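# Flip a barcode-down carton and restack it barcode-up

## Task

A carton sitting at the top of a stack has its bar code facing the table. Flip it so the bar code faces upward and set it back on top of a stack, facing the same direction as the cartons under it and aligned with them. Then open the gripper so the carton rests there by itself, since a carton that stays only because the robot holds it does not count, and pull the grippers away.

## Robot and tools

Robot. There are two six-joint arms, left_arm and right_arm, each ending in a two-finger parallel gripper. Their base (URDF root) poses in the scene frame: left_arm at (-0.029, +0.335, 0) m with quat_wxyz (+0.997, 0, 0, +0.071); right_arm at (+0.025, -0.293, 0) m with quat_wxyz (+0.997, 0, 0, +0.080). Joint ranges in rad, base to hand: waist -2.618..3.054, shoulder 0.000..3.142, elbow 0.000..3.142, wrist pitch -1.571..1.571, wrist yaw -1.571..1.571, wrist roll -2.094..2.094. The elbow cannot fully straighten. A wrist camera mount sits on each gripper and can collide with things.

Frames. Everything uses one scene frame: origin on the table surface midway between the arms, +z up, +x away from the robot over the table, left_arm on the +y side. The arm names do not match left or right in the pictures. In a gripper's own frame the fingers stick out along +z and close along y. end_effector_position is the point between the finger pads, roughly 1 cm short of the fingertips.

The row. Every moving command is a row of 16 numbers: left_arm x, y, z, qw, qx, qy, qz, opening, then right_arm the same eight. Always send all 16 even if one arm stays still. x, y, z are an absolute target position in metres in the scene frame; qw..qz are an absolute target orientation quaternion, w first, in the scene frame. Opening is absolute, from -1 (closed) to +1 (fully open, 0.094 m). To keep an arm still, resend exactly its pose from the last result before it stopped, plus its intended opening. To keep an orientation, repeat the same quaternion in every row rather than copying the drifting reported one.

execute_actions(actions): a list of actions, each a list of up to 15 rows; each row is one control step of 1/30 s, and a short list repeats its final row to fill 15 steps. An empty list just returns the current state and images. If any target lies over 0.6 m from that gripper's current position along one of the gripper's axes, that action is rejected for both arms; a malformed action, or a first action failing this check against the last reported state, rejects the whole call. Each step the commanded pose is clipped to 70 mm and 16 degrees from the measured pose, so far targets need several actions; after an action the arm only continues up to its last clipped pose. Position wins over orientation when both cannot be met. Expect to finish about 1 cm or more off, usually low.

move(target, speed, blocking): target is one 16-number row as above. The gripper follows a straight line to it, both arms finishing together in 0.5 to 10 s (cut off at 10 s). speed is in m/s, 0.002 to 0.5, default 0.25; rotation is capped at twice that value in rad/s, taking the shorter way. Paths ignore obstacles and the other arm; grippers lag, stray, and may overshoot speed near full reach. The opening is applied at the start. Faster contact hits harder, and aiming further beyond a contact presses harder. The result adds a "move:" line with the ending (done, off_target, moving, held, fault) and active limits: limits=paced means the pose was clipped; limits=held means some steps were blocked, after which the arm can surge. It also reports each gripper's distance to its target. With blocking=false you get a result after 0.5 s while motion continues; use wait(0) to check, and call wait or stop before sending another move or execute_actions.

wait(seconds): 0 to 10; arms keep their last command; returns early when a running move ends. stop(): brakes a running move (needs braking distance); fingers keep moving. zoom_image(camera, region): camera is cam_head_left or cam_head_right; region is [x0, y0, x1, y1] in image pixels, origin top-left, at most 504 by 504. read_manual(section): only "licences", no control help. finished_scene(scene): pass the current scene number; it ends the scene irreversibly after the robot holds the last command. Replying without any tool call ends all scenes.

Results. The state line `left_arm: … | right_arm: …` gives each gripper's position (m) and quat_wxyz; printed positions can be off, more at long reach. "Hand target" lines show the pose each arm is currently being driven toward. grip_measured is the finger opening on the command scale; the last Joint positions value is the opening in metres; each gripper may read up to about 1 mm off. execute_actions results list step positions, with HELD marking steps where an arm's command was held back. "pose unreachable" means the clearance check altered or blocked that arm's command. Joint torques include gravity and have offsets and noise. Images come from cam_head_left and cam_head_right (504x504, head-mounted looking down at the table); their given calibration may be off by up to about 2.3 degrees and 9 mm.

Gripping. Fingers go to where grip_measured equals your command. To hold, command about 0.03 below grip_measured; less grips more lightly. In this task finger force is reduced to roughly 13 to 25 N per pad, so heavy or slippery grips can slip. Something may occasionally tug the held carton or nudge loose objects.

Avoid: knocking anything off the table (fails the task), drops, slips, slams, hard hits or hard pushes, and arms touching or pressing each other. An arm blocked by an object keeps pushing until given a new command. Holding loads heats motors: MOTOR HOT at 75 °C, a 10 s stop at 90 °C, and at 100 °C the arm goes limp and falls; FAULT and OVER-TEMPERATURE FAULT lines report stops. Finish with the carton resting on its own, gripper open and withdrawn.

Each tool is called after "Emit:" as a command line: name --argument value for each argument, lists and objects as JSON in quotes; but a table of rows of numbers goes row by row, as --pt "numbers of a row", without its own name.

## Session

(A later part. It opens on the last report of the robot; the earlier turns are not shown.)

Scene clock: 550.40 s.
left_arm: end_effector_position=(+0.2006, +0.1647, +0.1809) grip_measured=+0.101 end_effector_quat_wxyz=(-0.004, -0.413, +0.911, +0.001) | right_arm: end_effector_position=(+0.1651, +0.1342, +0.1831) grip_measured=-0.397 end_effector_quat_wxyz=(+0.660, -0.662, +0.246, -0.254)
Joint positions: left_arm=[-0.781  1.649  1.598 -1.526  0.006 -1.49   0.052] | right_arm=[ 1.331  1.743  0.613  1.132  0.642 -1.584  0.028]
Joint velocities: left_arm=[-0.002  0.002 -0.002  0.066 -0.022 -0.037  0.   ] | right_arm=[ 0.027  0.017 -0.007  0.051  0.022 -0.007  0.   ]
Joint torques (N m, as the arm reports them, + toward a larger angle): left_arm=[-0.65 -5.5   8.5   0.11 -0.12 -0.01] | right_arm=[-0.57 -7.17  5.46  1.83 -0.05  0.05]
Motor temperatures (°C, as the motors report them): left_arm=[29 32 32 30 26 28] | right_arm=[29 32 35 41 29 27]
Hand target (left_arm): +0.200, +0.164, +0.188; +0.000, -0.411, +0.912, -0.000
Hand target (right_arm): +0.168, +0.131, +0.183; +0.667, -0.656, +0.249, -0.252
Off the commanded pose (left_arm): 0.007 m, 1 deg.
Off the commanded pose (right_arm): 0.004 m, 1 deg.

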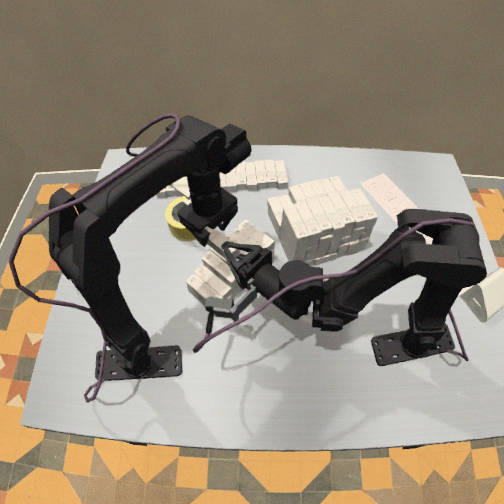

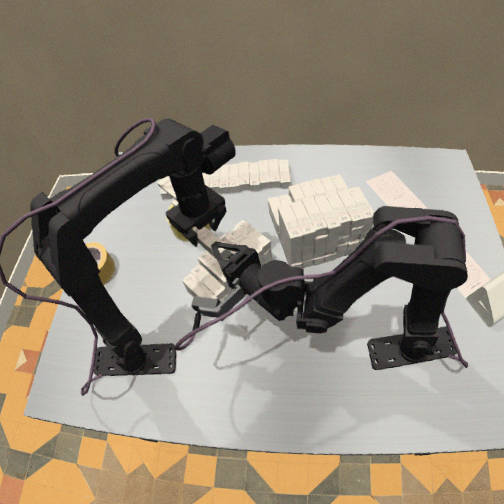

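Emit:
execute_actions --actions '[]'

Emit:
zoom_image --camera "cam_head_left" --region '[180, 200, 280, 300]'

Emit:
zoom_image --camera "cam_head_right" --region '[170, 200, 270, 300]'

Scene clock: 555.20 s.
left_arm: end_effector_position=(+0.2006, +0.1647, +0.1809) grip_measured=+0.101 end_effector_quat_wxyz=(-0.004, -0.413, +0.911, +0.001) | right_arm: end_effector_position=(+0.1649, +0.1344, +0.1885) grip_measured=-0.397 end_effector_quat_wxyz=(+0.669, -0.654, +0.248, -0.251)
Joint positions: left_arm=[-0.781  1.649  1.598 -1.526  0.006 -1.49   0.052] | right_arm=[ 1.331  1.743  0.613  1.157  0.64  -1.584  0.028]
Joint velocities: left_arm=[ 0.002 -0.002 -0.007  0.022 -0.022  0.037 -0.001] | right_arm=[-0.002 -0.017  0.002 -0.037 -0.081  0.022 -0.   ]
Joint torques (N m, as the arm reports them, + toward a larger angle): left_arm=[-0.58 -5.5   8.53  0.11 -0.09 -0.02] | right_arm=[-0.72 -6.86  5.35  1.63 -0.06  0.09]
Motor temperatures (°C, as the motors report them): left_arm=[29 32 32 30 26 28] | right_arm=[29 32 35 41 29 27]
Hand target (left_arm): +0.200, +0.164, +0.188; +0.000, -0.411, +0.912, -0.000
Hand target (right_arm): +0.168, +0.131, +0.183; +0.667, -0.655, +0.249, -0.252
Off the commanded pose (left_arm): 0.007 m, 1 deg.
Off the commanded pose (right_arm): 0.007 m, 0 deg.

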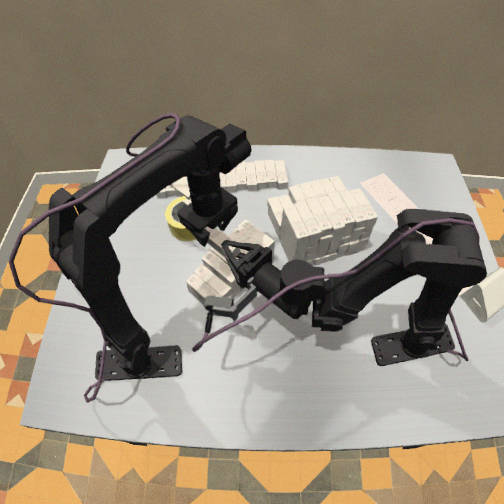

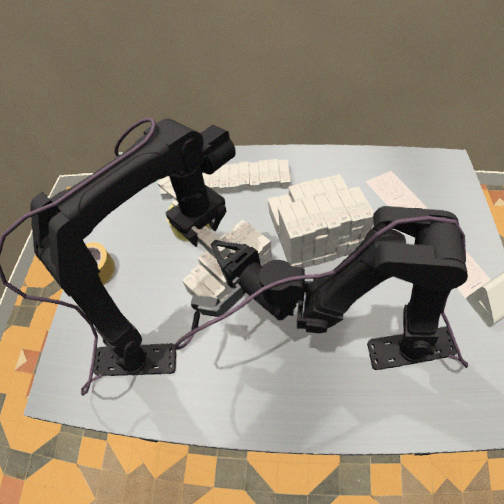

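Region (180, 200, 280, 300) of cam_head_left's 504x504 image, scaled by 5.040, with more detail than that image has.

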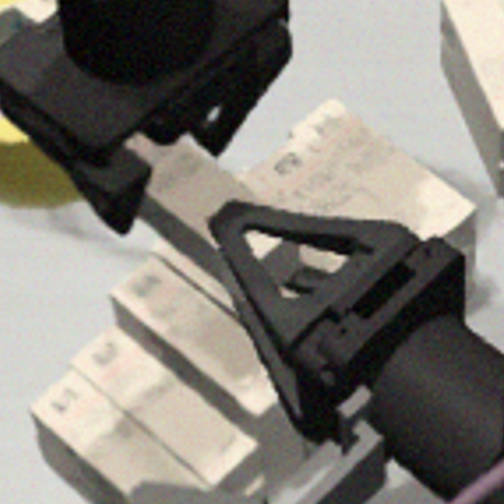

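Region (170, 200, 270, 300) of cam_head_right's 504x504 image, scaled by 5.040, with more detail than that image has.

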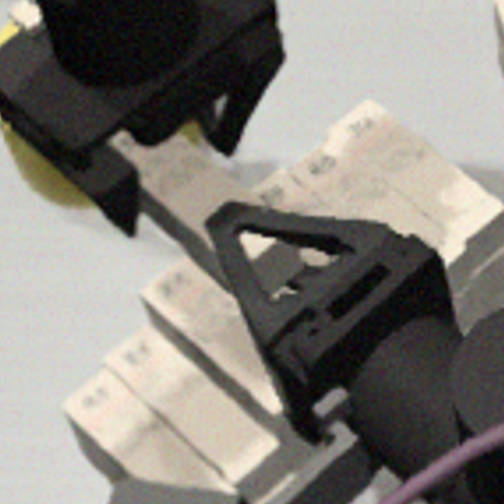

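Emit:
execute_actions --actions '[[[0.2,0.164,0.188,0,-0.4107,0.9118,0,0.0,0.168,0.131,0.183,0.667,-0.655,0.249,-0.252,-0.6],[0.2,0.164,0.188,0,-0.4107,0.9118,0,-0.08,0.168,0.131,0.183,0.667,-0.655,0.249,-0.252,-0.6],[0.2,0.164,0.188,0,-0.4107,0.9118,0,-0.15,0.168,0.131,0.183,0.667,-0.655,0.249,-0.252,-0.6],[0.2,0.164,0.188,0,-0.4107,0.9118,0,-0.2,0.168,0.131,0.183,0.667,-0.655,0.249,-0.252,-0.6],[0.2,0.164,0.188,0,-0.4107,0.9118,0,-0.24,0.168,0.131,0.183,0.667,-0.655,0.249,-0.252,-0.6],[0.2,0.164,0.188,0,-0.4107,0.9118,0,-0.28,0.168,0.131,0.183,0.667,-0.655,0.249,-0.252,-0.6],[0.2,0.164,0.188,0,-0.4107,0.9118,0,-0.31,0.168,0.131,0.183,0.667,-0.655,0.249,-0.252,-0.6],[0.2,0.164,0.188,0,-0.4107,0.9118,0,-0.34,0.168,0.131,0.183,0.667,-0.655,0.249,-0.252,-0.6],[0.2,0.164,0.188,0,-0.4107,0.9118,0,-0.37,0.168,0.131,0.183,0.667,-0.655,0.249,-0.252,-0.6],[0.2,0.164,0.188,0,-0.4107,0.9118,0,-0.40,0.168,0.131,0.183,0.667,-0.655,0.249,-0.252,-0.6],[0.2,0.164,0.188,0,-0.4107,0.9118,0,-0.43,0.168,0.131,0.183,0.667,-0.655,0.249,-0.252,-0.6],[0.2,0.164,0.188,0,-0.4107,0.9118,0,-0.48,0.168,0.131,0.183,0.667,-0.655,0.249,-0.252,-0.6]]]'

Emit:
zoom_image --camera "cam_head_left" --region '[180, 200, 280, 300]'

Scene clock: 573.63 s.
left_arm: end_effector_position=(+0.2000, +0.1652, +0.1809) grip_measured=-0.390 end_effector_quat_wxyz=(-0.005, -0.413, +0.911, +0.003) | right_arm: end_effector_position=(+0.1653, +0.1342, +0.1889) grip_measured=-0.397 end_effector_quat_wxyz=(+0.670, -0.653, +0.249, -0.251)
Joint positions: left_arm=[-0.781  1.649  1.598 -1.53   0.005 -1.49   0.029] | right_arm=[ 1.33   1.743  0.613  1.159  0.641 -1.583  0.028]
Joint velocities: left_arm=[ 0.002 -0.012  0.002 -0.081 -0.037 -0.022 -0.   ] | right_arm=[ 0.002  0.007  0.007 -0.007  0.022 -0.007  0.001]
Joint torques (N m, as the arm reports them, + toward a larger angle): left_arm=[-0.7  -5.51  8.52  0.19 -0.09  0.01] | right_arm=[-0.73 -6.75  5.35  1.68 -0.06  0.06]
Motor temperatures (°C, as the motors report them): left_arm=[29 32 32 30 26 28] | right_arm=[29 32 34 42 29 27]
Hand target (left_arm): +0.200, +0.164, +0.188; +0.000, -0.411, +0.912, -0.000
Hand target (right_arm): +0.168, +0.131, +0.183; +0.667, -0.655, +0.249, -0.252
Off the commanded pose (left_arm): 0.007 m, 1 deg.
Off the commanded pose (right_arm): 0.007 m, 0 deg.
Step readings (end_effector_position):
0: left_arm (+0.2006, +0.1647, +0.1809) | right_arm (+0.1649, +0.1344, +0.1885)
1: left_arm (+0.2006, +0.1647, +0.1809) | right_arm (+0.1649, +0.1344, +0.1885)
2: left_arm (+0.2006, +0.1647, +0.1809) | right_arm (+0.1649, +0.1344, +0.1886)
4: left_arm (+0.2006, +0.1647, +0.1809) | right_arm (+0.1649, +0.1344, +0.1886)
8: left_arm (+0.2006, +0.1647, +0.1809) | right_arm (+0.1649, +0.1344, +0.1887)
15: end_effector_position above

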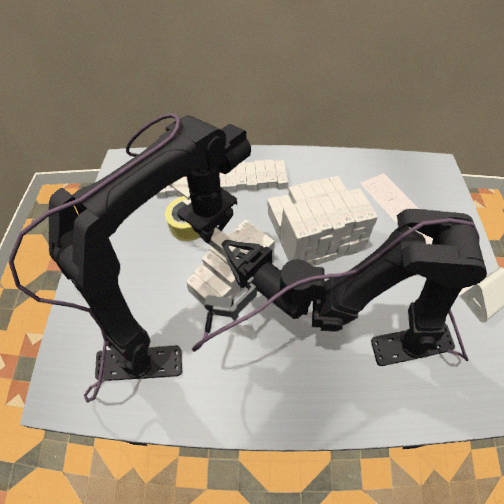

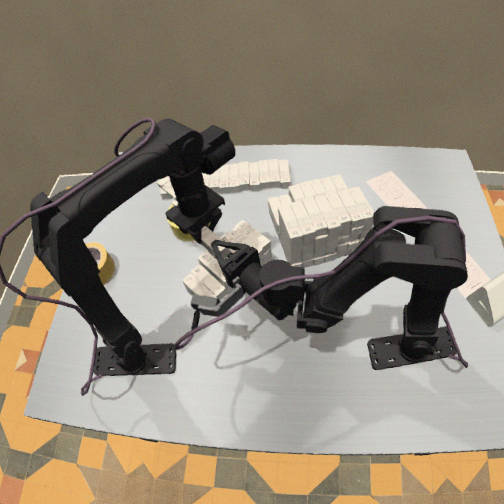

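Region (180, 200, 280, 300) of cam_head_left's 504x504 image, scaled by 5.040, with more detail than that image has.

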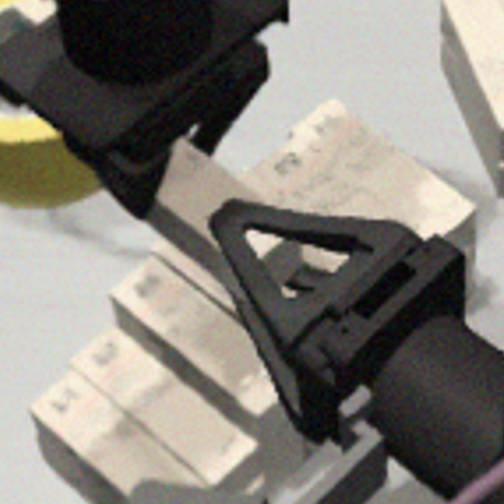

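Emit:
execute_actions --actions '[[[0.2,0.164,0.188,0,-0.4107,0.9118,0,-0.48,0.168,0.131,0.183,0.667,-0.655,0.249,-0.252,-0.39],[0.2,0.164,0.188,0,-0.4107,0.9118,0,-0.48,0.168,0.131,0.183,0.667,-0.655,0.249,-0.252,-0.36],[0.2,0.164,0.188,0,-0.4107,0.9118,0,-0.48,0.168,0.131,0.183,0.667,-0.655,0.249,-0.252,-0.2],[0.2,0.164,0.188,0,-0.4107,0.9118,0,-0.48,0.168,0.131,0.183,0.667,-0.655,0.249,-0.252,0.1],[0.2,0.164,0.188,0,-0.4107,0.9118,0,-0.48,0.168,0.131,0.184,0.667,-0.655,0.249,-0.252,0.4],[0.2,0.164,0.188,0,-0.4107,0.9118,0,-0.48,0.167,0.130,0.185,0.667,-0.655,0.249,-0.252,0.7],[0.2,0.164,0.188,0,-0.4107,0.9118,0,-0.48,0.165,0.128,0.186,0.667,-0.655,0.249,-0.252,0.7],[0.2,0.164,0.188,0,-0.4107,0.9118,0,-0.48,0.162,0.125,0.187,0.667,-0.655,0.249,-0.252,0.7],[0.2,0.164,0.188,0,-0.4107,0.9118,0,-0.48,0.158,0.121,0.188,0.667,-0.655,0.249,-0.252,0.7],[0.2,0.164,0.188,0,-0.4107,0.9118,0,-0.48,0.154,0.1165,0.189,0.667,-0.655,0.249,-0.252,0.7],[0.2,0.164,0.188,0,-0.4107,0.9118,0,-0.48,0.150,0.112,0.190,0.667,-0.655,0.249,-0.252,0.7],[0.2,0.164,0.188,0,-0.4107,0.9118,0,-0.48,0.146,0.1075,0.190,0.667,-0.655,0.249,-0.252,0.7],[0.2,0.164,0.188,0,-0.4107,0.9118,0,-0.48,0.142,0.103,0.190,0.667,-0.655,0.249,-0.252,0.7],[0.2,0.164,0.188,0,-0.4107,0.9118,0,-0.48,0.138,0.0985,0.190,0.667,-0.655,0.249,-0.252,0.7],[0.2,0.164,0.188,0,-0.4107,0.9118,0,-0.48,0.134,0.094,0.190,0.667,-0.655,0.249,-0.252,0.7]]]'

Scene clock: 589.03 s.
left_arm: end_effector_position=(+0.1999, +0.1653, +0.1809) grip_measured=-0.395 end_effector_quat_wxyz=(-0.005, -0.413, +0.911, +0.003) | right_arm: end_effector_position=(+0.1436, +0.1113, +0.1860) grip_measured=+0.698 end_effector_quat_wxyz=(+0.667, -0.660, +0.242, -0.248)
Joint positions: left_arm=[-0.781  1.649  1.598 -1.53   0.005 -1.49   0.028] | right_arm=[ 1.396  1.659  0.511  1.163  0.692 -1.585  0.08 ]
Joint velocities: left_arm=[ 0.002  0.017 -0.012 -0.051 -0.037 -0.007 -0.   ] | right_arm=[ 0.447 -0.466 -0.501 -0.022  0.33   0.037  0.   ]
Joint torques (N m, as the arm reports them, + toward a larger angle): left_arm=[-0.52 -5.35  8.48  0.16 -0.09 -0.01] | right_arm=[ 0.48 -8.79  4.9   1.6   0.06  0.05]
Motor temperatures (°C, as the motors report them): left_arm=[29 32 32 30 26 28] | right_arm=[29 32 34 43 29 27]
Hand target (left_arm): +0.200, +0.164, +0.188; +0.000, -0.411, +0.912, -0.000
Hand target (right_arm): +0.136, +0.096, +0.188; +0.667, -0.656, +0.249, -0.251
Off the commanded pose (left_arm): 0.007 m, 1 deg.
Off the commanded pose (right_arm): 0.020 m, 1 deg.
Step readings (end_effector_position):
0: left_arm (+0.2000, +0.1652, +0.1809) | right_arm (+0.1653, +0.1342, +0.1889)
1: left_arm (+0.2000, +0.1652, +0.1809) | right_arm (+0.1653, +0.1342, +0.1889)
2: left_arm (+0.1999, +0.1653, +0.1809) | right_arm (+0.1653, +0.1342, +0.1889)
4: left_arm (+0.1999, +0.1653, +0.1809) | right_arm (+0.1652, +0.1342, +0.1895)
8: left_arm (+0.1999, +0.1653, +0.1809) | right_arm (+0.1652, +0.1339, +0.1892)
15: end_effector_position above

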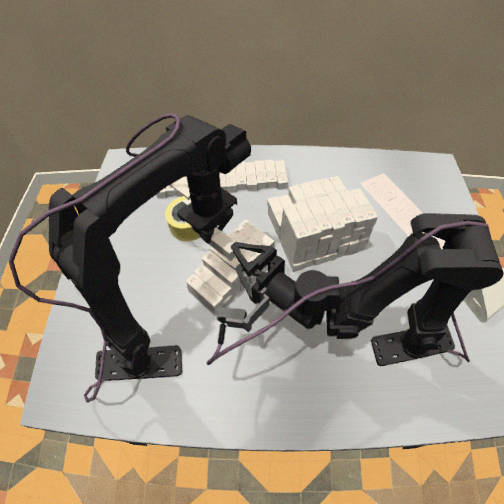

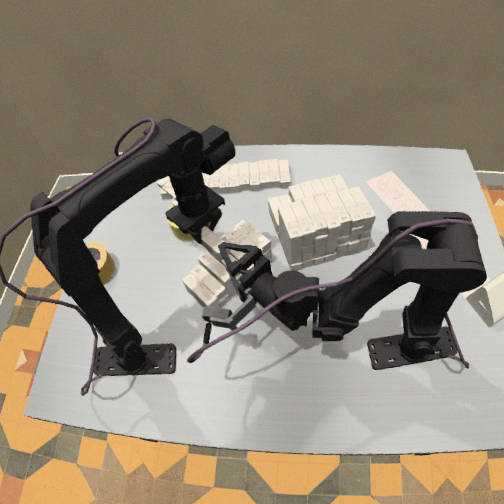

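Emit:
move --target '[0.19, 0.17, 0.118, 0, -0.4107, 0.9118, 0, -0.48, 0.1, -0.02, 0.23, 0.68, -0.68, 0.19, -0.19, 0.7]' --speed 0.15

Emit:
zoom_image --camera "cam_head_left" --region '[170, 210, 260, 300]'

Emit:
zoom_image --camera "cam_head_right" --region '[165, 210, 255, 300]'

Scene clock: 599.10 s.
left_arm: end_effector_position=(+0.1897, +0.1728, +0.1123) grip_measured=-0.395 end_effector_quat_wxyz=(-0.012, -0.413, +0.910, +0.016) | right_arm: end_effector_position=(+0.1033, -0.0216, +0.2156) grip_measured=+0.698 end_effector_quat_wxyz=(+0.666, -0.694, +0.185, -0.202)
Joint positions: left_arm=[-0.781  1.615  1.288 -1.284  0.005 -1.49   0.028] | right_arm=[ 1.529  0.601  0.187  0.372  0.672 -1.58   0.08 ]
Joint velocities: left_arm=[-0.002 -0.022 -0.007 -0.037  0.007 -0.037 -0.   ] | right_arm=[ 0.017  0.012 -0.007 -0.051 -0.037 -0.007 -0.001]
Joint torques (N m, as the arm reports them, + toward a larger angle): left_arm=[-0.95 -7.    5.42  0.49 -0.09 -0.07] | right_arm=[ 0.28 -1.54 11.9   1.44 -0.06  0.15]
Motor temperatures (°C, as the motors report them): left_arm=[29 32 32 30 26 28] | right_arm=[29 32 34 42 29 27]
Hand target (left_arm): +0.190, +0.170, +0.118; -0.000, -0.411, +0.912, +0.000
Hand target (right_arm): +0.102, -0.023, +0.232; +0.681, -0.681, +0.191, -0.189
Off the commanded pose (left_arm): 0.006 m, 2 deg.
Off the commanded pose (right_arm): 0.015 m, 3 deg.
move: off_target (right_arm)

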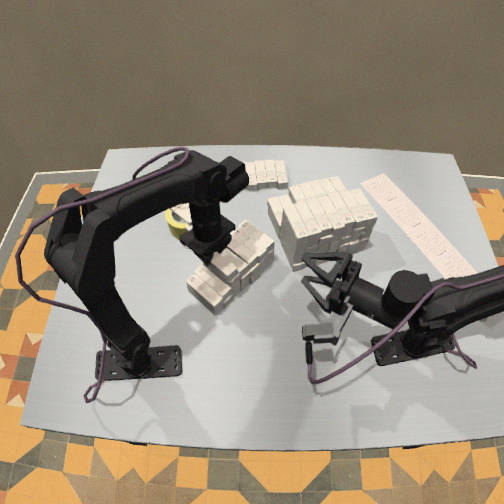

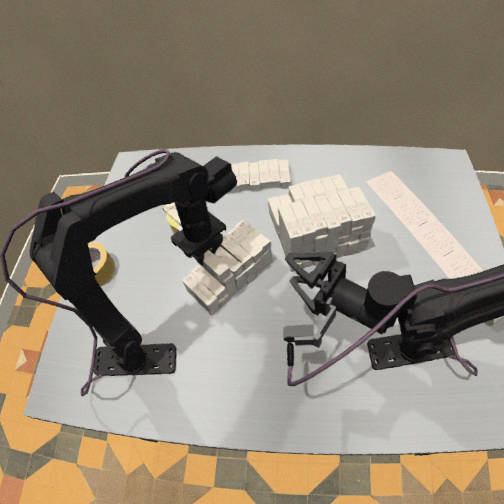

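Region (170, 210, 260, 300) of cam_head_left's 504x504 image, scaled by 5.600, with more detail than that image has.

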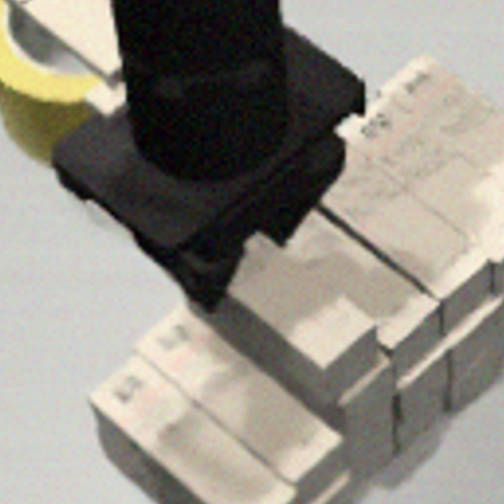

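Region (165, 210, 255, 300) of cam_head_right's 504x504 image, scaled by 5.600, with more detail than that image has.

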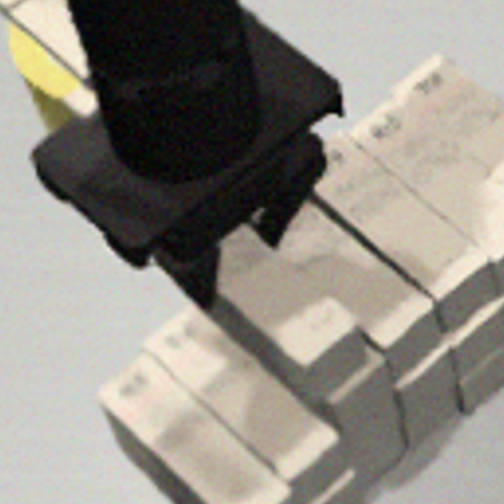

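Emit:
execute_actions --actions '[[[0.1925,0.1646,0.118,0.0045,-0.4107,0.9118,-0.010,-0.48,0.1033,-0.0216,0.2156,0.666,-0.694,0.185,-0.202,0.7]]]'

Emit:
zoom_image --camera "cam_head_left" --region '[170, 210, 260, 300]'

Scene clock: 617.07 s.
left_arm: end_effector_position=(+0.1923, +0.1676, +0.1121) grip_measured=-0.395 end_effector_quat_wxyz=(-0.007, -0.412, +0.911, +0.007) | right_arm: end_effector_position=(+0.1031, -0.0215, +0.2151) grip_measured=+0.698 end_effector_quat_wxyz=(+0.665, -0.695, +0.183, -0.203)
Joint positions: left_arm=[-0.79   1.615  1.288 -1.263  0.005 -1.498  0.028] | right_arm=[ 1.529  0.601  0.187  0.37   0.671 -1.582  0.08 ]
Joint velocities: left_arm=[-0.002  0.002  0.002  0.022 -0.007 -0.007  0.   ] | right_arm=[-0.002 -0.012 -0.007  0.007 -0.022 -0.037  0.   ]
Joint torques (N m, as the arm reports them, + toward a larger angle): left_arm=[-0.98 -7.21  5.08  0.51 -0.07 -0.03] | right_arm=[0.03 0.77 9.39 1.59 0.07 0.02]
Motor temperatures (°C, as the motors report them): left_arm=[29 33 31 30 26 28] | right_arm=[29 31 37 42 29 27]
Hand target (left_arm): +0.192, +0.165, +0.118; +0.004, -0.410, +0.912, -0.010
Hand target (right_arm): +0.103, -0.022, +0.216; +0.666, -0.694, +0.185, -0.202
Off the commanded pose (left_arm): 0.007 m, 2 deg.
Off the commanded pose (right_arm): 0.000 m, 0 deg.
Step readings (end_effector_position):
0: left_arm (+0.1897, +0.1728, +0.1123) | right_arm (+0.1031, -0.0215, +0.2151)
1: left_arm (+0.1898, +0.1724, +0.1123) | right_arm (+0.1031, -0.0215, +0.2151)
2: left_arm (+0.1903, +0.1715, +0.1122) | right_arm (+0.1031, -0.0215, +0.2151)
4: left_arm (+0.1907, +0.1696, +0.1122) | right_arm (+0.1031, -0.0215, +0.2151)
8: left_arm (+0.1916, +0.1681, +0.1122) | right_arm (+0.1031, -0.0215, +0.2151)
15: end_effector_position above

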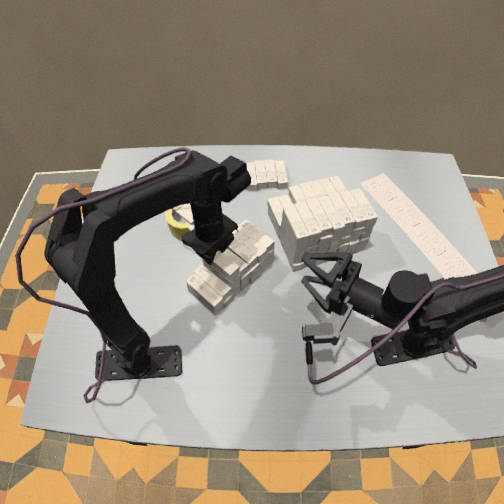

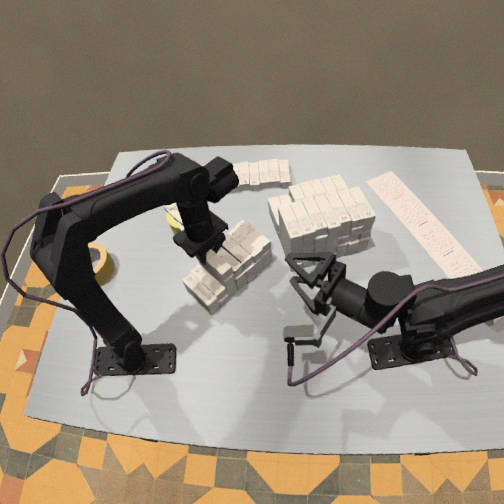

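Region (170, 210, 260, 300) of cam_head_left's 504x504 image, scaled by 5.600, with more detail than that image has.

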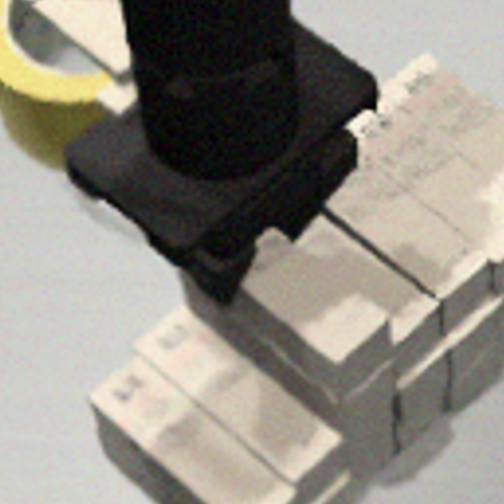

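Emit:
execute_actions --actions '[]'

Scene clock: 633.50 s.
left_arm: end_effector_position=(+0.1924, +0.1676, +0.1121) grip_measured=-0.395 end_effector_quat_wxyz=(-0.007, -0.413, +0.911, +0.007) | right_arm: end_effector_position=(+0.1031, -0.0215, +0.2151) grip_measured=+0.698 end_effector_quat_wxyz=(+0.665, -0.695, +0.183, -0.203)
Joint positions: left_arm=[-0.79   1.615  1.288 -1.262  0.005 -1.499  0.028] | right_arm=[ 1.529  0.601  0.187  0.37   0.671 -1.582  0.08 ]
Joint velocities: left_arm=[-0.017  0.002 -0.007 -0.037  0.037 -0.022  0.   ] | right_arm=[ 0.012  0.002  0.002  0.007 -0.037 -0.022  0.   ]
Joint torques (N m, as the arm reports them, + toward a larger angle): left_arm=[-0.98 -7.25  5.19  0.5  -0.07 -0.06] | right_arm=[-0.25  0.81  9.14  1.57  0.04  0.06]
Motor temperatures (°C, as the motors report them): left_arm=[29 34 31 30 26 28] | right_arm=[29 30 36 42 29 27]
Hand target (left_arm): +0.192, +0.165, +0.118; +0.004, -0.410, +0.912, -0.010
Hand target (right_arm): +0.103, -0.022, +0.216; +0.666, -0.694, +0.185, -0.202
Off the commanded pose (left_arm): 0.007 m, 2 deg.
Off the commanded pose (right_arm): 0.000 m, 0 deg.

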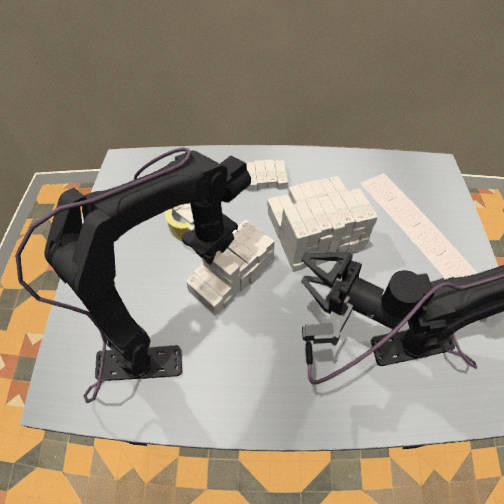

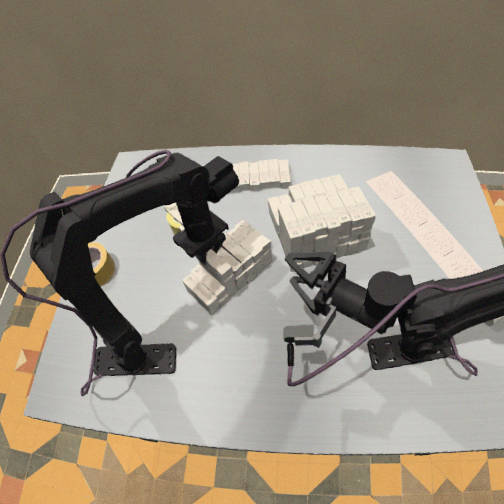

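Emit:
execute_actions --actions '[[[0.1925,0.1646,0.117,0.0045,-0.4107,0.9118,-0.010,-0.48,0.1033,-0.0216,0.2156,0.666,-0.694,0.185,-0.202,0.7],[0.1925,0.1646,0.1165,0.0045,-0.4107,0.9118,-0.010,-0.48,0.1033,-0.0216,0.2156,0.666,-0.694,0.185,-0.202,0.7],[0.1925,0.1646,0.116,0.0045,-0.4107,0.9118,-0.010,-0.48,0.1033,-0.0216,0.2156,0.666,-0.694,0.185,-0.202,0.7],[0.1925,0.1646,0.1155,0.0045,-0.4107,0.9118,-0.010,-0.48,0.1033,-0.0216,0.2156,0.666,-0.694,0.185,-0.202,0.7],[0.1925,0.1646,0.115,0.0045,-0.4107,0.9118,-0.010,-0.48,0.1033,-0.0216,0.2156,0.666,-0.694,0.185,-0.202,0.7],[0.1925,0.1646,0.1145,0.0045,-0.4107,0.9118,-0.010,-0.48,0.1033,-0.0216,0.2156,0.666,-0.694,0.185,-0.202,0.7],[0.1925,0.1646,0.114,0.0045,-0.4107,0.9118,-0.010,-0.48,0.1033,-0.0216,0.2156,0.666,-0.694,0.185,-0.202,0.7],[0.1925,0.1646,0.1135,0.0045,-0.4107,0.9118,-0.010,-0.48,0.1033,-0.0216,0.2156,0.666,-0.694,0.185,-0.202,0.7],[0.1925,0.1646,0.113,0.0045,-0.4107,0.9118,-0.010,-0.48,0.1033,-0.0216,0.2156,0.666,-0.694,0.185,-0.202,0.7],[0.1925,0.1646,0.1125,0.0045,-0.4107,0.9118,-0.010,-0.48,0.1033,-0.0216,0.2156,0.666,-0.694,0.185,-0.202,0.7],[0.1925,0.1646,0.112,0.0045,-0.4107,0.9118,-0.010,-0.48,0.1033,-0.0216,0.2156,0.666,-0.694,0.185,-0.202,0.7],[0.1925,0.1646,0.1115,0.0045,-0.4107,0.9118,-0.010,-0.48,0.1033,-0.0216,0.2156,0.666,-0.694,0.185,-0.202,0.7],[0.1925,0.1646,0.111,0.0045,-0.4107,0.9118,-0.010,-0.48,0.1033,-0.0216,0.2156,0.666,-0.694,0.185,-0.202,0.7]]]'

Emit:
zoom_image --camera "cam_head_left" --region '[170, 210, 260, 300]'

Scene clock: 656.20 s.
left_arm: end_effector_position=(+0.1910, +0.1686, +0.1067) grip_measured=-0.395 end_effector_quat_wxyz=(-0.007, -0.413, +0.911, +0.007) | right_arm: end_effector_position=(+0.1031, -0.0215, +0.2151) grip_measured=+0.698 end_effector_quat_wxyz=(+0.665, -0.695, +0.183, -0.203)
Joint positions: left_arm=[-0.79   1.61   1.261 -1.24   0.005 -1.499  0.028] | right_arm=[ 1.529  0.601  0.187  0.37   0.671 -1.582  0.08 ]
Joint velocities: left_arm=[ 0.012  0.002 -0.032  0.022 -0.007 -0.007 -0.   ] | right_arm=[ 0.012 -0.012  0.002  0.037  0.022 -0.051  0.001]
Joint torques (N m, as the arm reports them, + toward a larger angle): left_arm=[-0.96 -6.68  5.29  0.53 -0.07 -0.07] | right_arm=[-0.08  0.91  9.23  1.58  0.04  0.03]
Motor temperatures (°C, as the motors report them): left_arm=[29 34 30 30 26 28] | right_arm=[29 30 36 43 29 27]
Hand target (left_arm): +0.193, +0.165, +0.111; +0.004, -0.410, +0.912, -0.010
Hand target (right_arm): +0.103, -0.022, +0.216; +0.666, -0.694, +0.185, -0.202
Off the commanded pose (left_arm): 0.006 m, 2 deg.
Off the commanded pose (right_arm): 0.000 m, 0 deg.
Step readings (end_effector_position):
0: left_arm (+0.1925, +0.1675, +0.1121) | right_arm (+0.1031, -0.0215, +0.2151)
1: left_arm (+0.1925, +0.1675, +0.1121) | right_arm (+0.1031, -0.0215, +0.2151)
2: left_arm (+0.1926, +0.1674, +0.1121) | right_arm (+0.1031, -0.0215, +0.2151)
4: left_arm (+0.1927, +0.1673, +0.1116) | right_arm (+0.1031, -0.0215, +0.2151)
8: left_arm (+0.1912, +0.1684, +0.1097) | right_arm (+0.1031, -0.0215, +0.2151)
15: end_effector_position above

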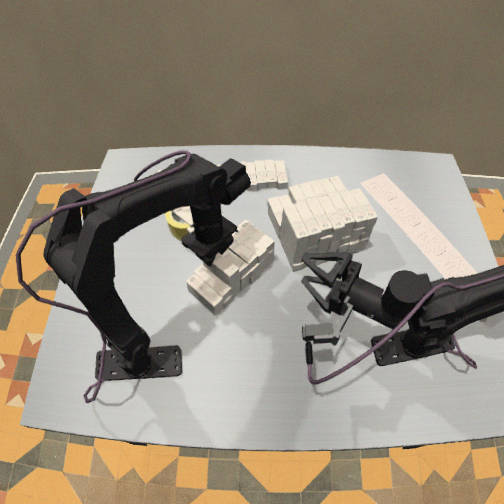

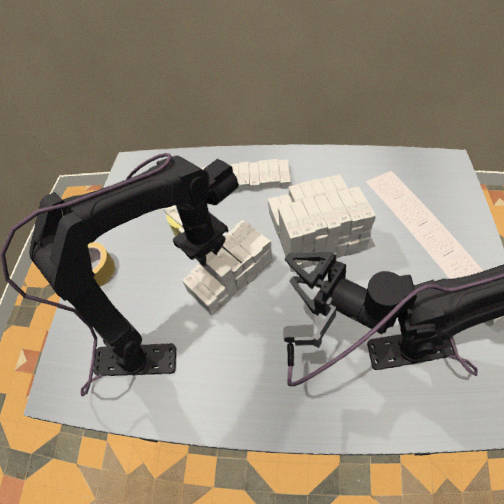

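Region (170, 210, 260, 300) of cam_head_left's 504x504 image, scaled by 5.600, with more detail than that image has.

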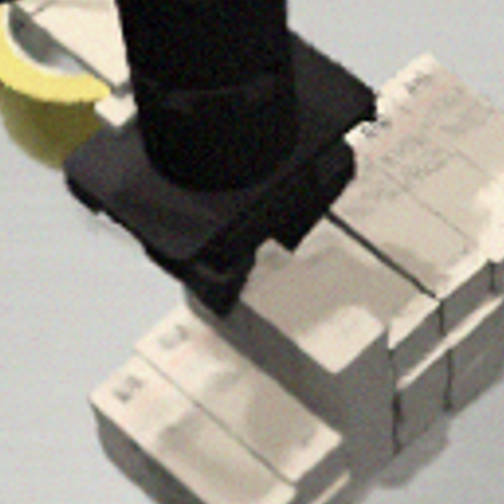

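Emit:
execute_actions --actions '[[[0.1932,0.1641,0.111,0.0045,-0.4107,0.9118,-0.010,-0.48,0.1033,-0.0216,0.2156,0.666,-0.694,0.185,-0.202,0.7],[0.1938,0.1636,0.111,0.0045,-0.4107,0.9118,-0.010,-0.48,0.1033,-0.0216,0.2156,0.666,-0.694,0.185,-0.202,0.7],[0.1944,0.1631,0.111,0.0045,-0.4107,0.9118,-0.010,-0.48,0.1033,-0.0216,0.2156,0.666,-0.694,0.185,-0.202,0.7],[0.195,0.1627,0.1105,0.0045,-0.4107,0.9118,-0.010,-0.48,0.1033,-0.0216,0.2156,0.666,-0.694,0.185,-0.202,0.7],[0.1955,0.1623,0.110,0.0045,-0.4107,0.9118,-0.010,-0.48,0.1033,-0.0216,0.2156,0.666,-0.694,0.185,-0.202,0.7]]]'

Emit:
zoom_image --camera "cam_head_left" --region '[170, 210, 260, 300]'

Scene clock: 671.70 s.
left_arm: end_effector_position=(+0.1926, +0.1674, +0.1065) grip_measured=-0.395 end_effector_quat_wxyz=(-0.005, -0.413, +0.911, +0.003) | right_arm: end_effector_position=(+0.1031, -0.0215, +0.2151) grip_measured=+0.698 end_effector_quat_wxyz=(+0.665, -0.695, +0.183, -0.203)
Joint positions: left_arm=[-0.79   1.61   1.26  -1.231  0.005 -1.499  0.028] | right_arm=[ 1.529  0.601  0.187  0.37   0.671 -1.582  0.08 ]
Joint velocities: left_arm=[-0.007 -0.012 -0.007 -0.022  0.037 -0.081 -0.   ] | right_arm=[-0.017  0.012  0.012 -0.051  0.007  0.037 -0.001]
Joint torques (N m, as the arm reports them, + toward a larger angle): left_arm=[-0.99 -5.83  6.36  0.51 -0.08 -0.05] | right_arm=[0.05 0.78 9.28 1.59 0.04 0.07]
Motor temperatures (°C, as the motors report them): left_arm=[29 34 30 30 26 28] | right_arm=[29 30 36 43 29 27]
Hand target (left_arm): +0.195, +0.162, +0.110; +0.004, -0.410, +0.912, -0.010
Hand target (right_arm): +0.103, -0.022, +0.216; +0.666, -0.694, +0.185, -0.202
Off the commanded pose (left_arm): 0.007 m, 2 deg.
Off the commanded pose (right_arm): 0.000 m, 0 deg.
Step readings (end_effector_position):
0: left_arm (+0.1919, +0.1679, +0.1065) | right_arm (+0.1031, -0.0215, +0.2151)
1: left_arm (+0.1919, +0.1679, +0.1065) | right_arm (+0.1031, -0.0215, +0.2151)
2: left_arm (+0.1919, +0.1679, +0.1065) | right_arm (+0.1031, -0.0215, +0.2151)
4: left_arm (+0.1920, +0.1679, +0.1065) | right_arm (+0.1031, -0.0215, +0.2151)
8: left_arm (+0.1923, +0.1676, +0.1065) | right_arm (+0.1031, -0.0215, +0.2151)
15: end_effector_position above

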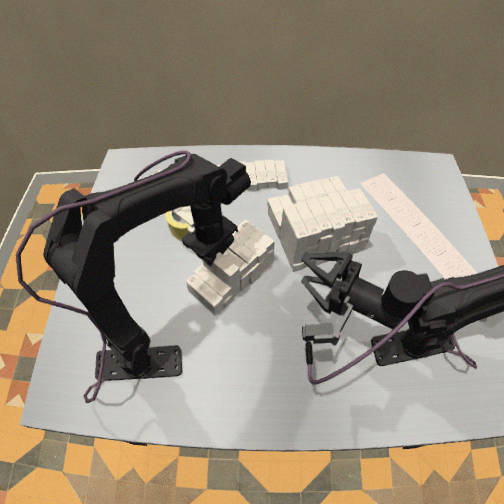

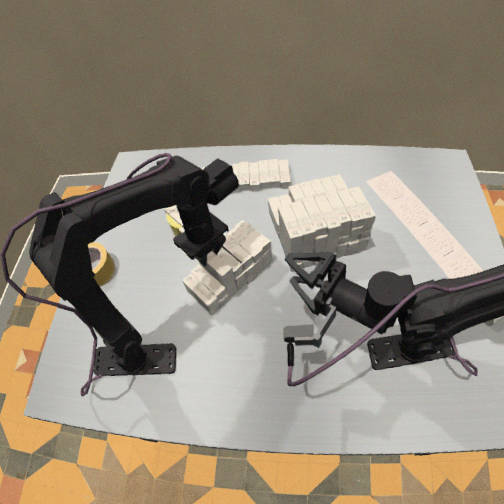

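Region (170, 210, 260, 300) of cam_head_left's 504x504 image, scaled by 5.600, with more detail than that image has.

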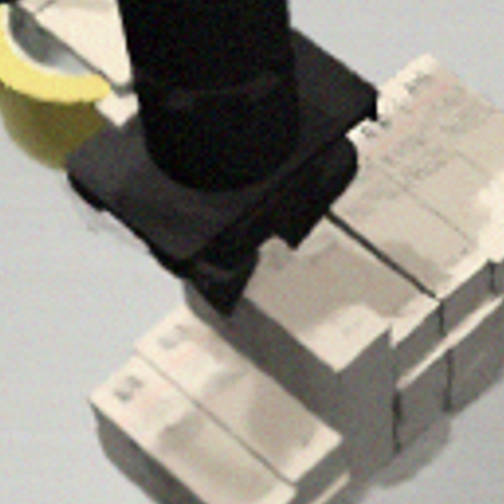

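Emit:
execute_actions --actions '[[[0.1955,0.1623,0.109,0.0045,-0.4107,0.9118,-0.010,-0.48,0.1033,-0.0216,0.2156,0.666,-0.694,0.185,-0.202,0.7],[0.1955,0.1623,0.1085,0.0045,-0.4107,0.9118,-0.010,-0.48,0.1033,-0.0216,0.2156,0.666,-0.694,0.185,-0.202,0.7],[0.1955,0.1623,0.108,0.0045,-0.4107,0.9118,-0.010,-0.48,0.1033,-0.0216,0.2156,0.666,-0.694,0.185,-0.202,0.7],[0.1955,0.1623,0.1075,0.0045,-0.4107,0.9118,-0.010,-0.48,0.1033,-0.0216,0.2156,0.666,-0.694,0.185,-0.202,0.7],[0.1955,0.1623,0.107,0.0045,-0.4107,0.9118,-0.010,-0.48,0.1033,-0.0216,0.2156,0.666,-0.694,0.185,-0.202,0.7],[0.1955,0.1623,0.107,0.0045,-0.4107,0.9118,-0.010,-0.48,0.1033,-0.0216,0.2156,0.666,-0.694,0.185,-0.202,0.7],[0.1955,0.1623,0.107,0.0045,-0.4107,0.9118,-0.010,-0.44,0.1033,-0.0216,0.2156,0.666,-0.694,0.185,-0.202,0.7],[0.1955,0.1623,0.107,0.0045,-0.4107,0.9118,-0.010,-0.41,0.1033,-0.0216,0.2156,0.666,-0.694,0.185,-0.202,0.7],[0.1955,0.1623,0.107,0.0045,-0.4107,0.9118,-0.010,-0.39,0.1033,-0.0216,0.2156,0.666,-0.694,0.185,-0.202,0.7],[0.1955,0.1623,0.107,0.0045,-0.4107,0.9118,-0.010,-0.36,0.1033,-0.0216,0.2156,0.666,-0.694,0.185,-0.202,0.7],[0.1955,0.1623,0.107,0.0045,-0.4107,0.9118,-0.010,-0.3,0.1033,-0.0216,0.2156,0.666,-0.694,0.185,-0.202,0.7],[0.1955,0.1623,0.107,0.0045,-0.4107,0.9118,-0.010,-0.22,0.1033,-0.0216,0.2156,0.666,-0.694,0.185,-0.202,0.7],[0.1955,0.1623,0.107,0.0045,-0.4107,0.9118,-0.010,-0.12,0.1033,-0.0216,0.2156,0.666,-0.694,0.185,-0.202,0.7],[0.1955,0.1623,0.107,0.0045,-0.4107,0.9118,-0.010,0.0,0.1033,-0.0216,0.2156,0.666,-0.694,0.185,-0.202,0.7],[0.1955,0.1623,0.107,0.0045,-0.4107,0.9118,-0.010,0.1,0.1033,-0.0216,0.2156,0.666,-0.694,0.185,-0.202,0.7]]]'

Emit:
move --target '[0.193,0.167,0.165,0.0045,-0.4107,0.9118,-0.010,0.1,0.1033,-0.0216,0.2156,0.666,-0.694,0.185,-0.202,0.7]' --speed 0.15

Emit:
move --target '[0.17,0.36,0.22,0.1,-0.1,0.99,0.0,0.1,0.1033,-0.0216,0.2156,0.666,-0.694,0.185,-0.202,0.7]' --speed 0.4

Emit:
zoom_image --camera "cam_head_left" --region '[175, 210, 285, 320]'

Emit:
zoom_image --camera "cam_head_right" --region '[175, 210, 285, 320]'

Scene clock: 698.83 s.
left_arm: end_effector_position=(+0.1949, +0.1656, +0.1065) grip_measured=+0.040 end_effector_quat_wxyz=(-0.002, -0.413, +0.911, -0.002) | right_arm: end_effector_position=(+0.1031, -0.0215, +0.2151) grip_measured=+0.698 end_effector_quat_wxyz=(+0.665, -0.695, +0.183, -0.203)
Joint positions: left_arm=[-0.79   1.61   1.26  -1.219  0.005 -1.5    0.049] | right_arm=[ 1.529  0.601  0.187  0.37   0.671 -1.582  0.08 ]
Joint velocities: left_arm=[-0.022 -0.012  0.007 -0.007 -0.022  0.007  0.119] | right_arm=[ 0.002  0.017 -0.017 -0.066 -0.007  0.051 -0.   ]
Joint torques (N m, as the arm reports them, + toward a larger angle): left_arm=[-0.91 -5.74  5.5   0.53 -0.09 -0.06] | right_arm=[-0.27  0.74  9.21  1.61  0.03  0.06]
Motor temperatures (°C, as the motors report them): left_arm=[29 33 31 30 26 28] | right_arm=[29 30 36 44 29 27]
Hand target (left_arm): +0.196, +0.162, +0.107; +0.004, -0.411, +0.912, -0.010
Hand target (right_arm): +0.103, -0.022, +0.216; +0.666, -0.694, +0.185, -0.202
Off the commanded pose (left_arm): 0.003 m, 1 deg.
Off the commanded pose (right_arm): 0.000 m, 0 deg.
Step readings (end_effector_position):
0: left_arm (+0.1926, +0.1674, +0.1065) | right_arm (+0.1031, -0.0215, +0.2151)
1: left_arm (+0.1927, +0.1673, +0.1065) | right_arm (+0.1031, -0.0215, +0.2151)
2: left_arm (+0.1929, +0.1672, +0.1065) | right_arm (+0.1031, -0.0215, +0.2151)
4: left_arm (+0.1933, +0.1668, +0.1065) | right_arm (+0.1031, -0.0215, +0.2151)
8: left_arm (+0.1944, +0.1660, +0.1065) | right_arm (+0.1031, -0.0215, +0.2151)
15: end_effector_position above

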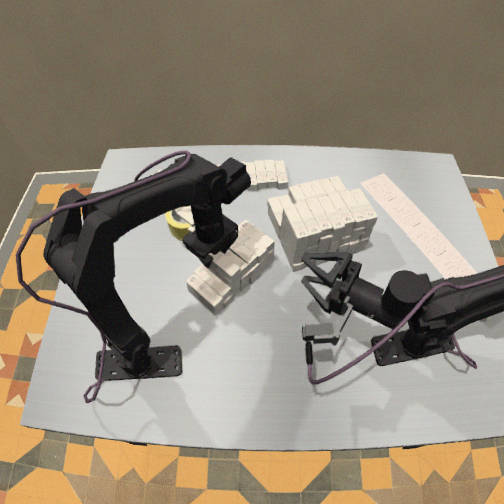

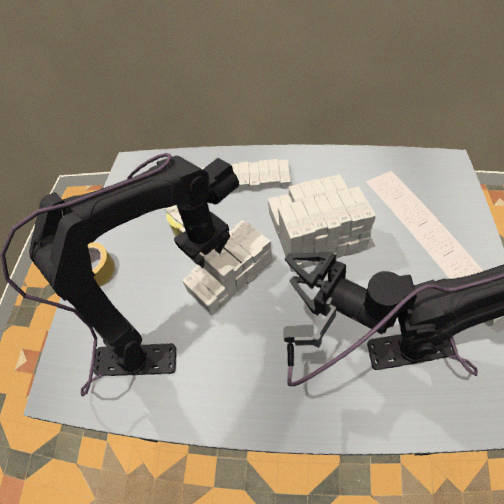

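Scene clock: 699.87 s.
left_arm: end_effector_position=(+0.1940, +0.1664, +0.1550) grip_measured=+0.099 end_effector_quat_wxyz=(-0.000, -0.413, +0.911, -0.005) | right_arm: end_effector_position=(+0.1031, -0.0215, +0.2151) grip_measured=+0.698 end_effector_quat_wxyz=(+0.664, -0.695, +0.183, -0.204)
Joint positions: left_arm=[-0.79   1.597  1.44  -1.406  0.005 -1.5    0.052] | right_arm=[ 1.529  0.601  0.187  0.37   0.671 -1.584  0.08 ]
Joint velocities: left_arm=[ 0.007  0.012 -0.002 -0.022  0.022 -0.037  0.   ] | right_arm=[-0.002 -0.022  0.002 -0.007  0.081  0.007  0.   ]
Joint torques (N m, as the arm reports them, + toward a larger angle): left_arm=[-0.23 -5.89  8.24  0.12 -0.07  0.03] | right_arm=[-0.1   0.79  9.09  1.61  0.04  0.1 ]
Motor temperatures (°C, as the motors report them): left_arm=[29 33 31 30 26 28] | right_arm=[29 30 36 44 29 27]
Hand target (left_arm): +0.192, +0.167, +0.165; +0.005, -0.411, +0.912, -0.010
Hand target (right_arm): +0.103, -0.022, +0.216; +0.666, -0.694, +0.185, -0.202
Off the commanded pose (left_arm): 0.010 m, 1 deg.
Off the commanded pose (right_arm): 0.000 m, 0 deg.
move: done

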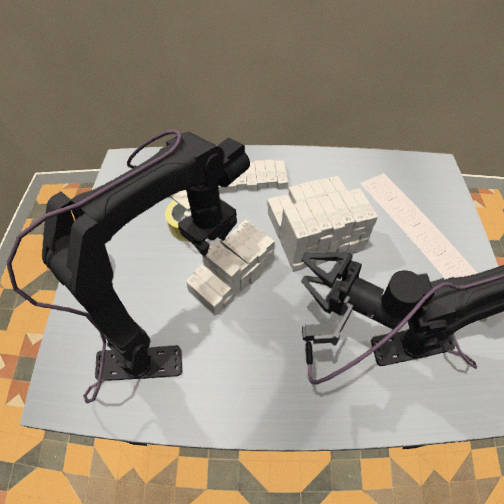

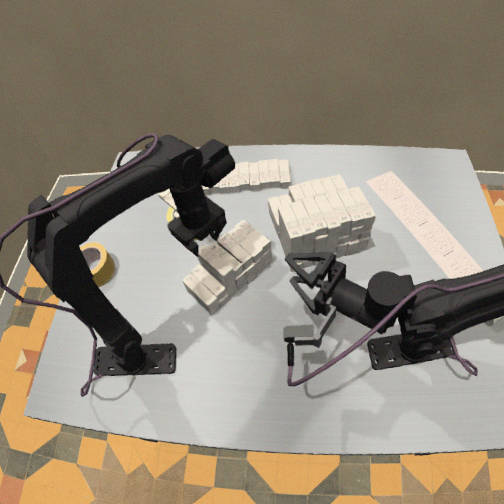

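Scene clock: 701.63 s.
left_arm: end_effector_position=(+0.1727, +0.3587, +0.2126) grip_measured=+0.099 end_effector_quat_wxyz=(+0.099, -0.097, +0.990, +0.006) | right_arm: end_effector_position=(+0.1031, -0.0215, +0.2151) grip_measured=+0.698 end_effector_quat_wxyz=(+0.664, -0.696, +0.182, -0.204)
Joint positions: left_arm=[-0.042  1.182  1.32  -1.51  -0.011 -0.095  0.052] | right_arm=[ 1.529  0.601  0.187  0.37   0.671 -1.585  0.08 ]
Joint velocities: left_arm=[ 0.002 -0.012 -0.002  0.007  0.022 -0.037 -0.   ] | right_arm=[-0.002 -0.007  0.007 -0.007  0.007  0.051  0.001]
Joint torques (N m, as the arm reports them, + toward a larger angle): left_arm=[ 1.14 -2.29  8.    0.56  0.09  0.03] | right_arm=[0.09 0.82 9.11 1.62 0.05 0.11]
Motor temperatures (°C, as the motors report them): left_arm=[29 33 31 30 26 28] | right_arm=[29 30 36 44 29 27]
Hand target (left_arm): +0.170, +0.359, +0.219; +0.105, -0.099, +0.990, +0.001
Hand target (right_arm): +0.103, -0.022, +0.216; +0.666, -0.694, +0.185, -0.202
Off the commanded pose (left_arm): 0.008 m, 1 deg.
Off the commanded pose (right_arm): 0.000 m, 0 deg.
move: done

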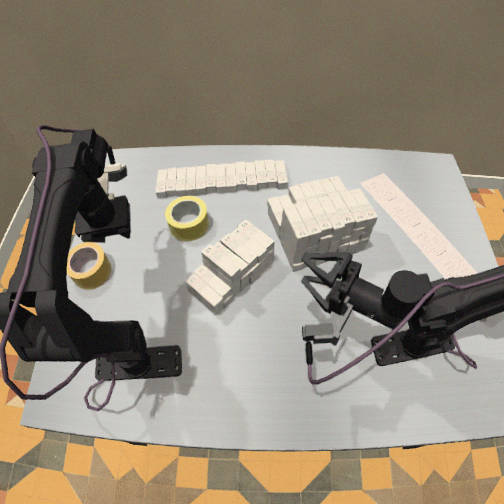

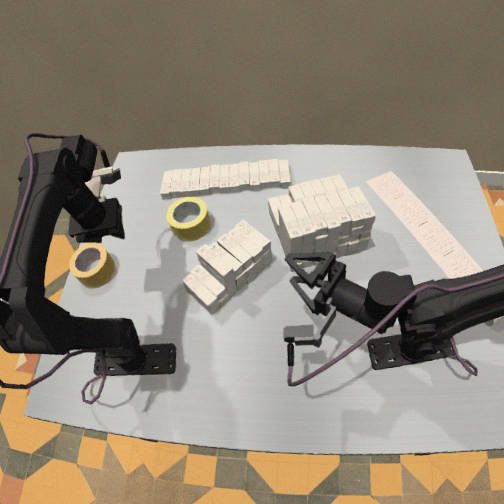

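Region (175, 210, 285, 320) of cam_head_left's 504x504 image, scaled by 4.582, with more detail than that image has.

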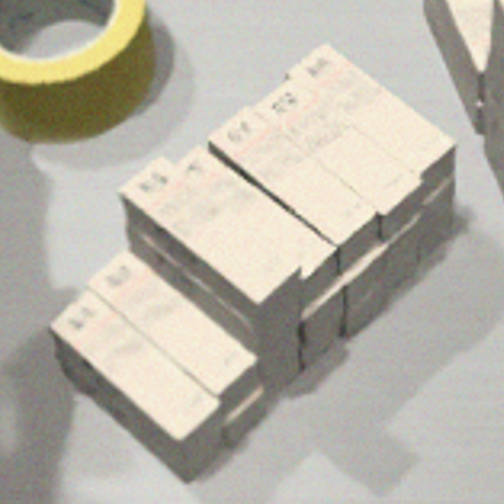

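Region (175, 210, 285, 320) of cam_head_right's 504x504 image, scaled by 4.582, with more detail than that image has.

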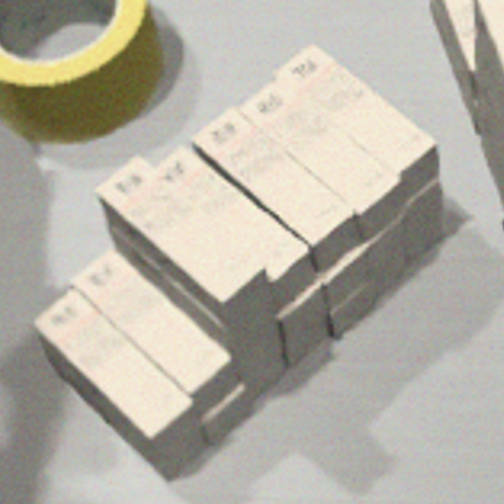

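Emit:
zoom_image --camera "cam_head_left" --region '[195, 240, 250, 295]'

Region (195, 240, 250, 295) of cam_head_left's 504x504 image, scaled by 9.164, with more detail than that image has.

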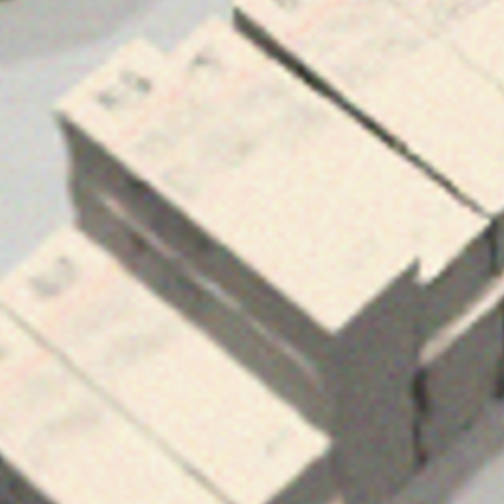

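Emit:
finished_scene --scene 1

The scene is finished: the task was done.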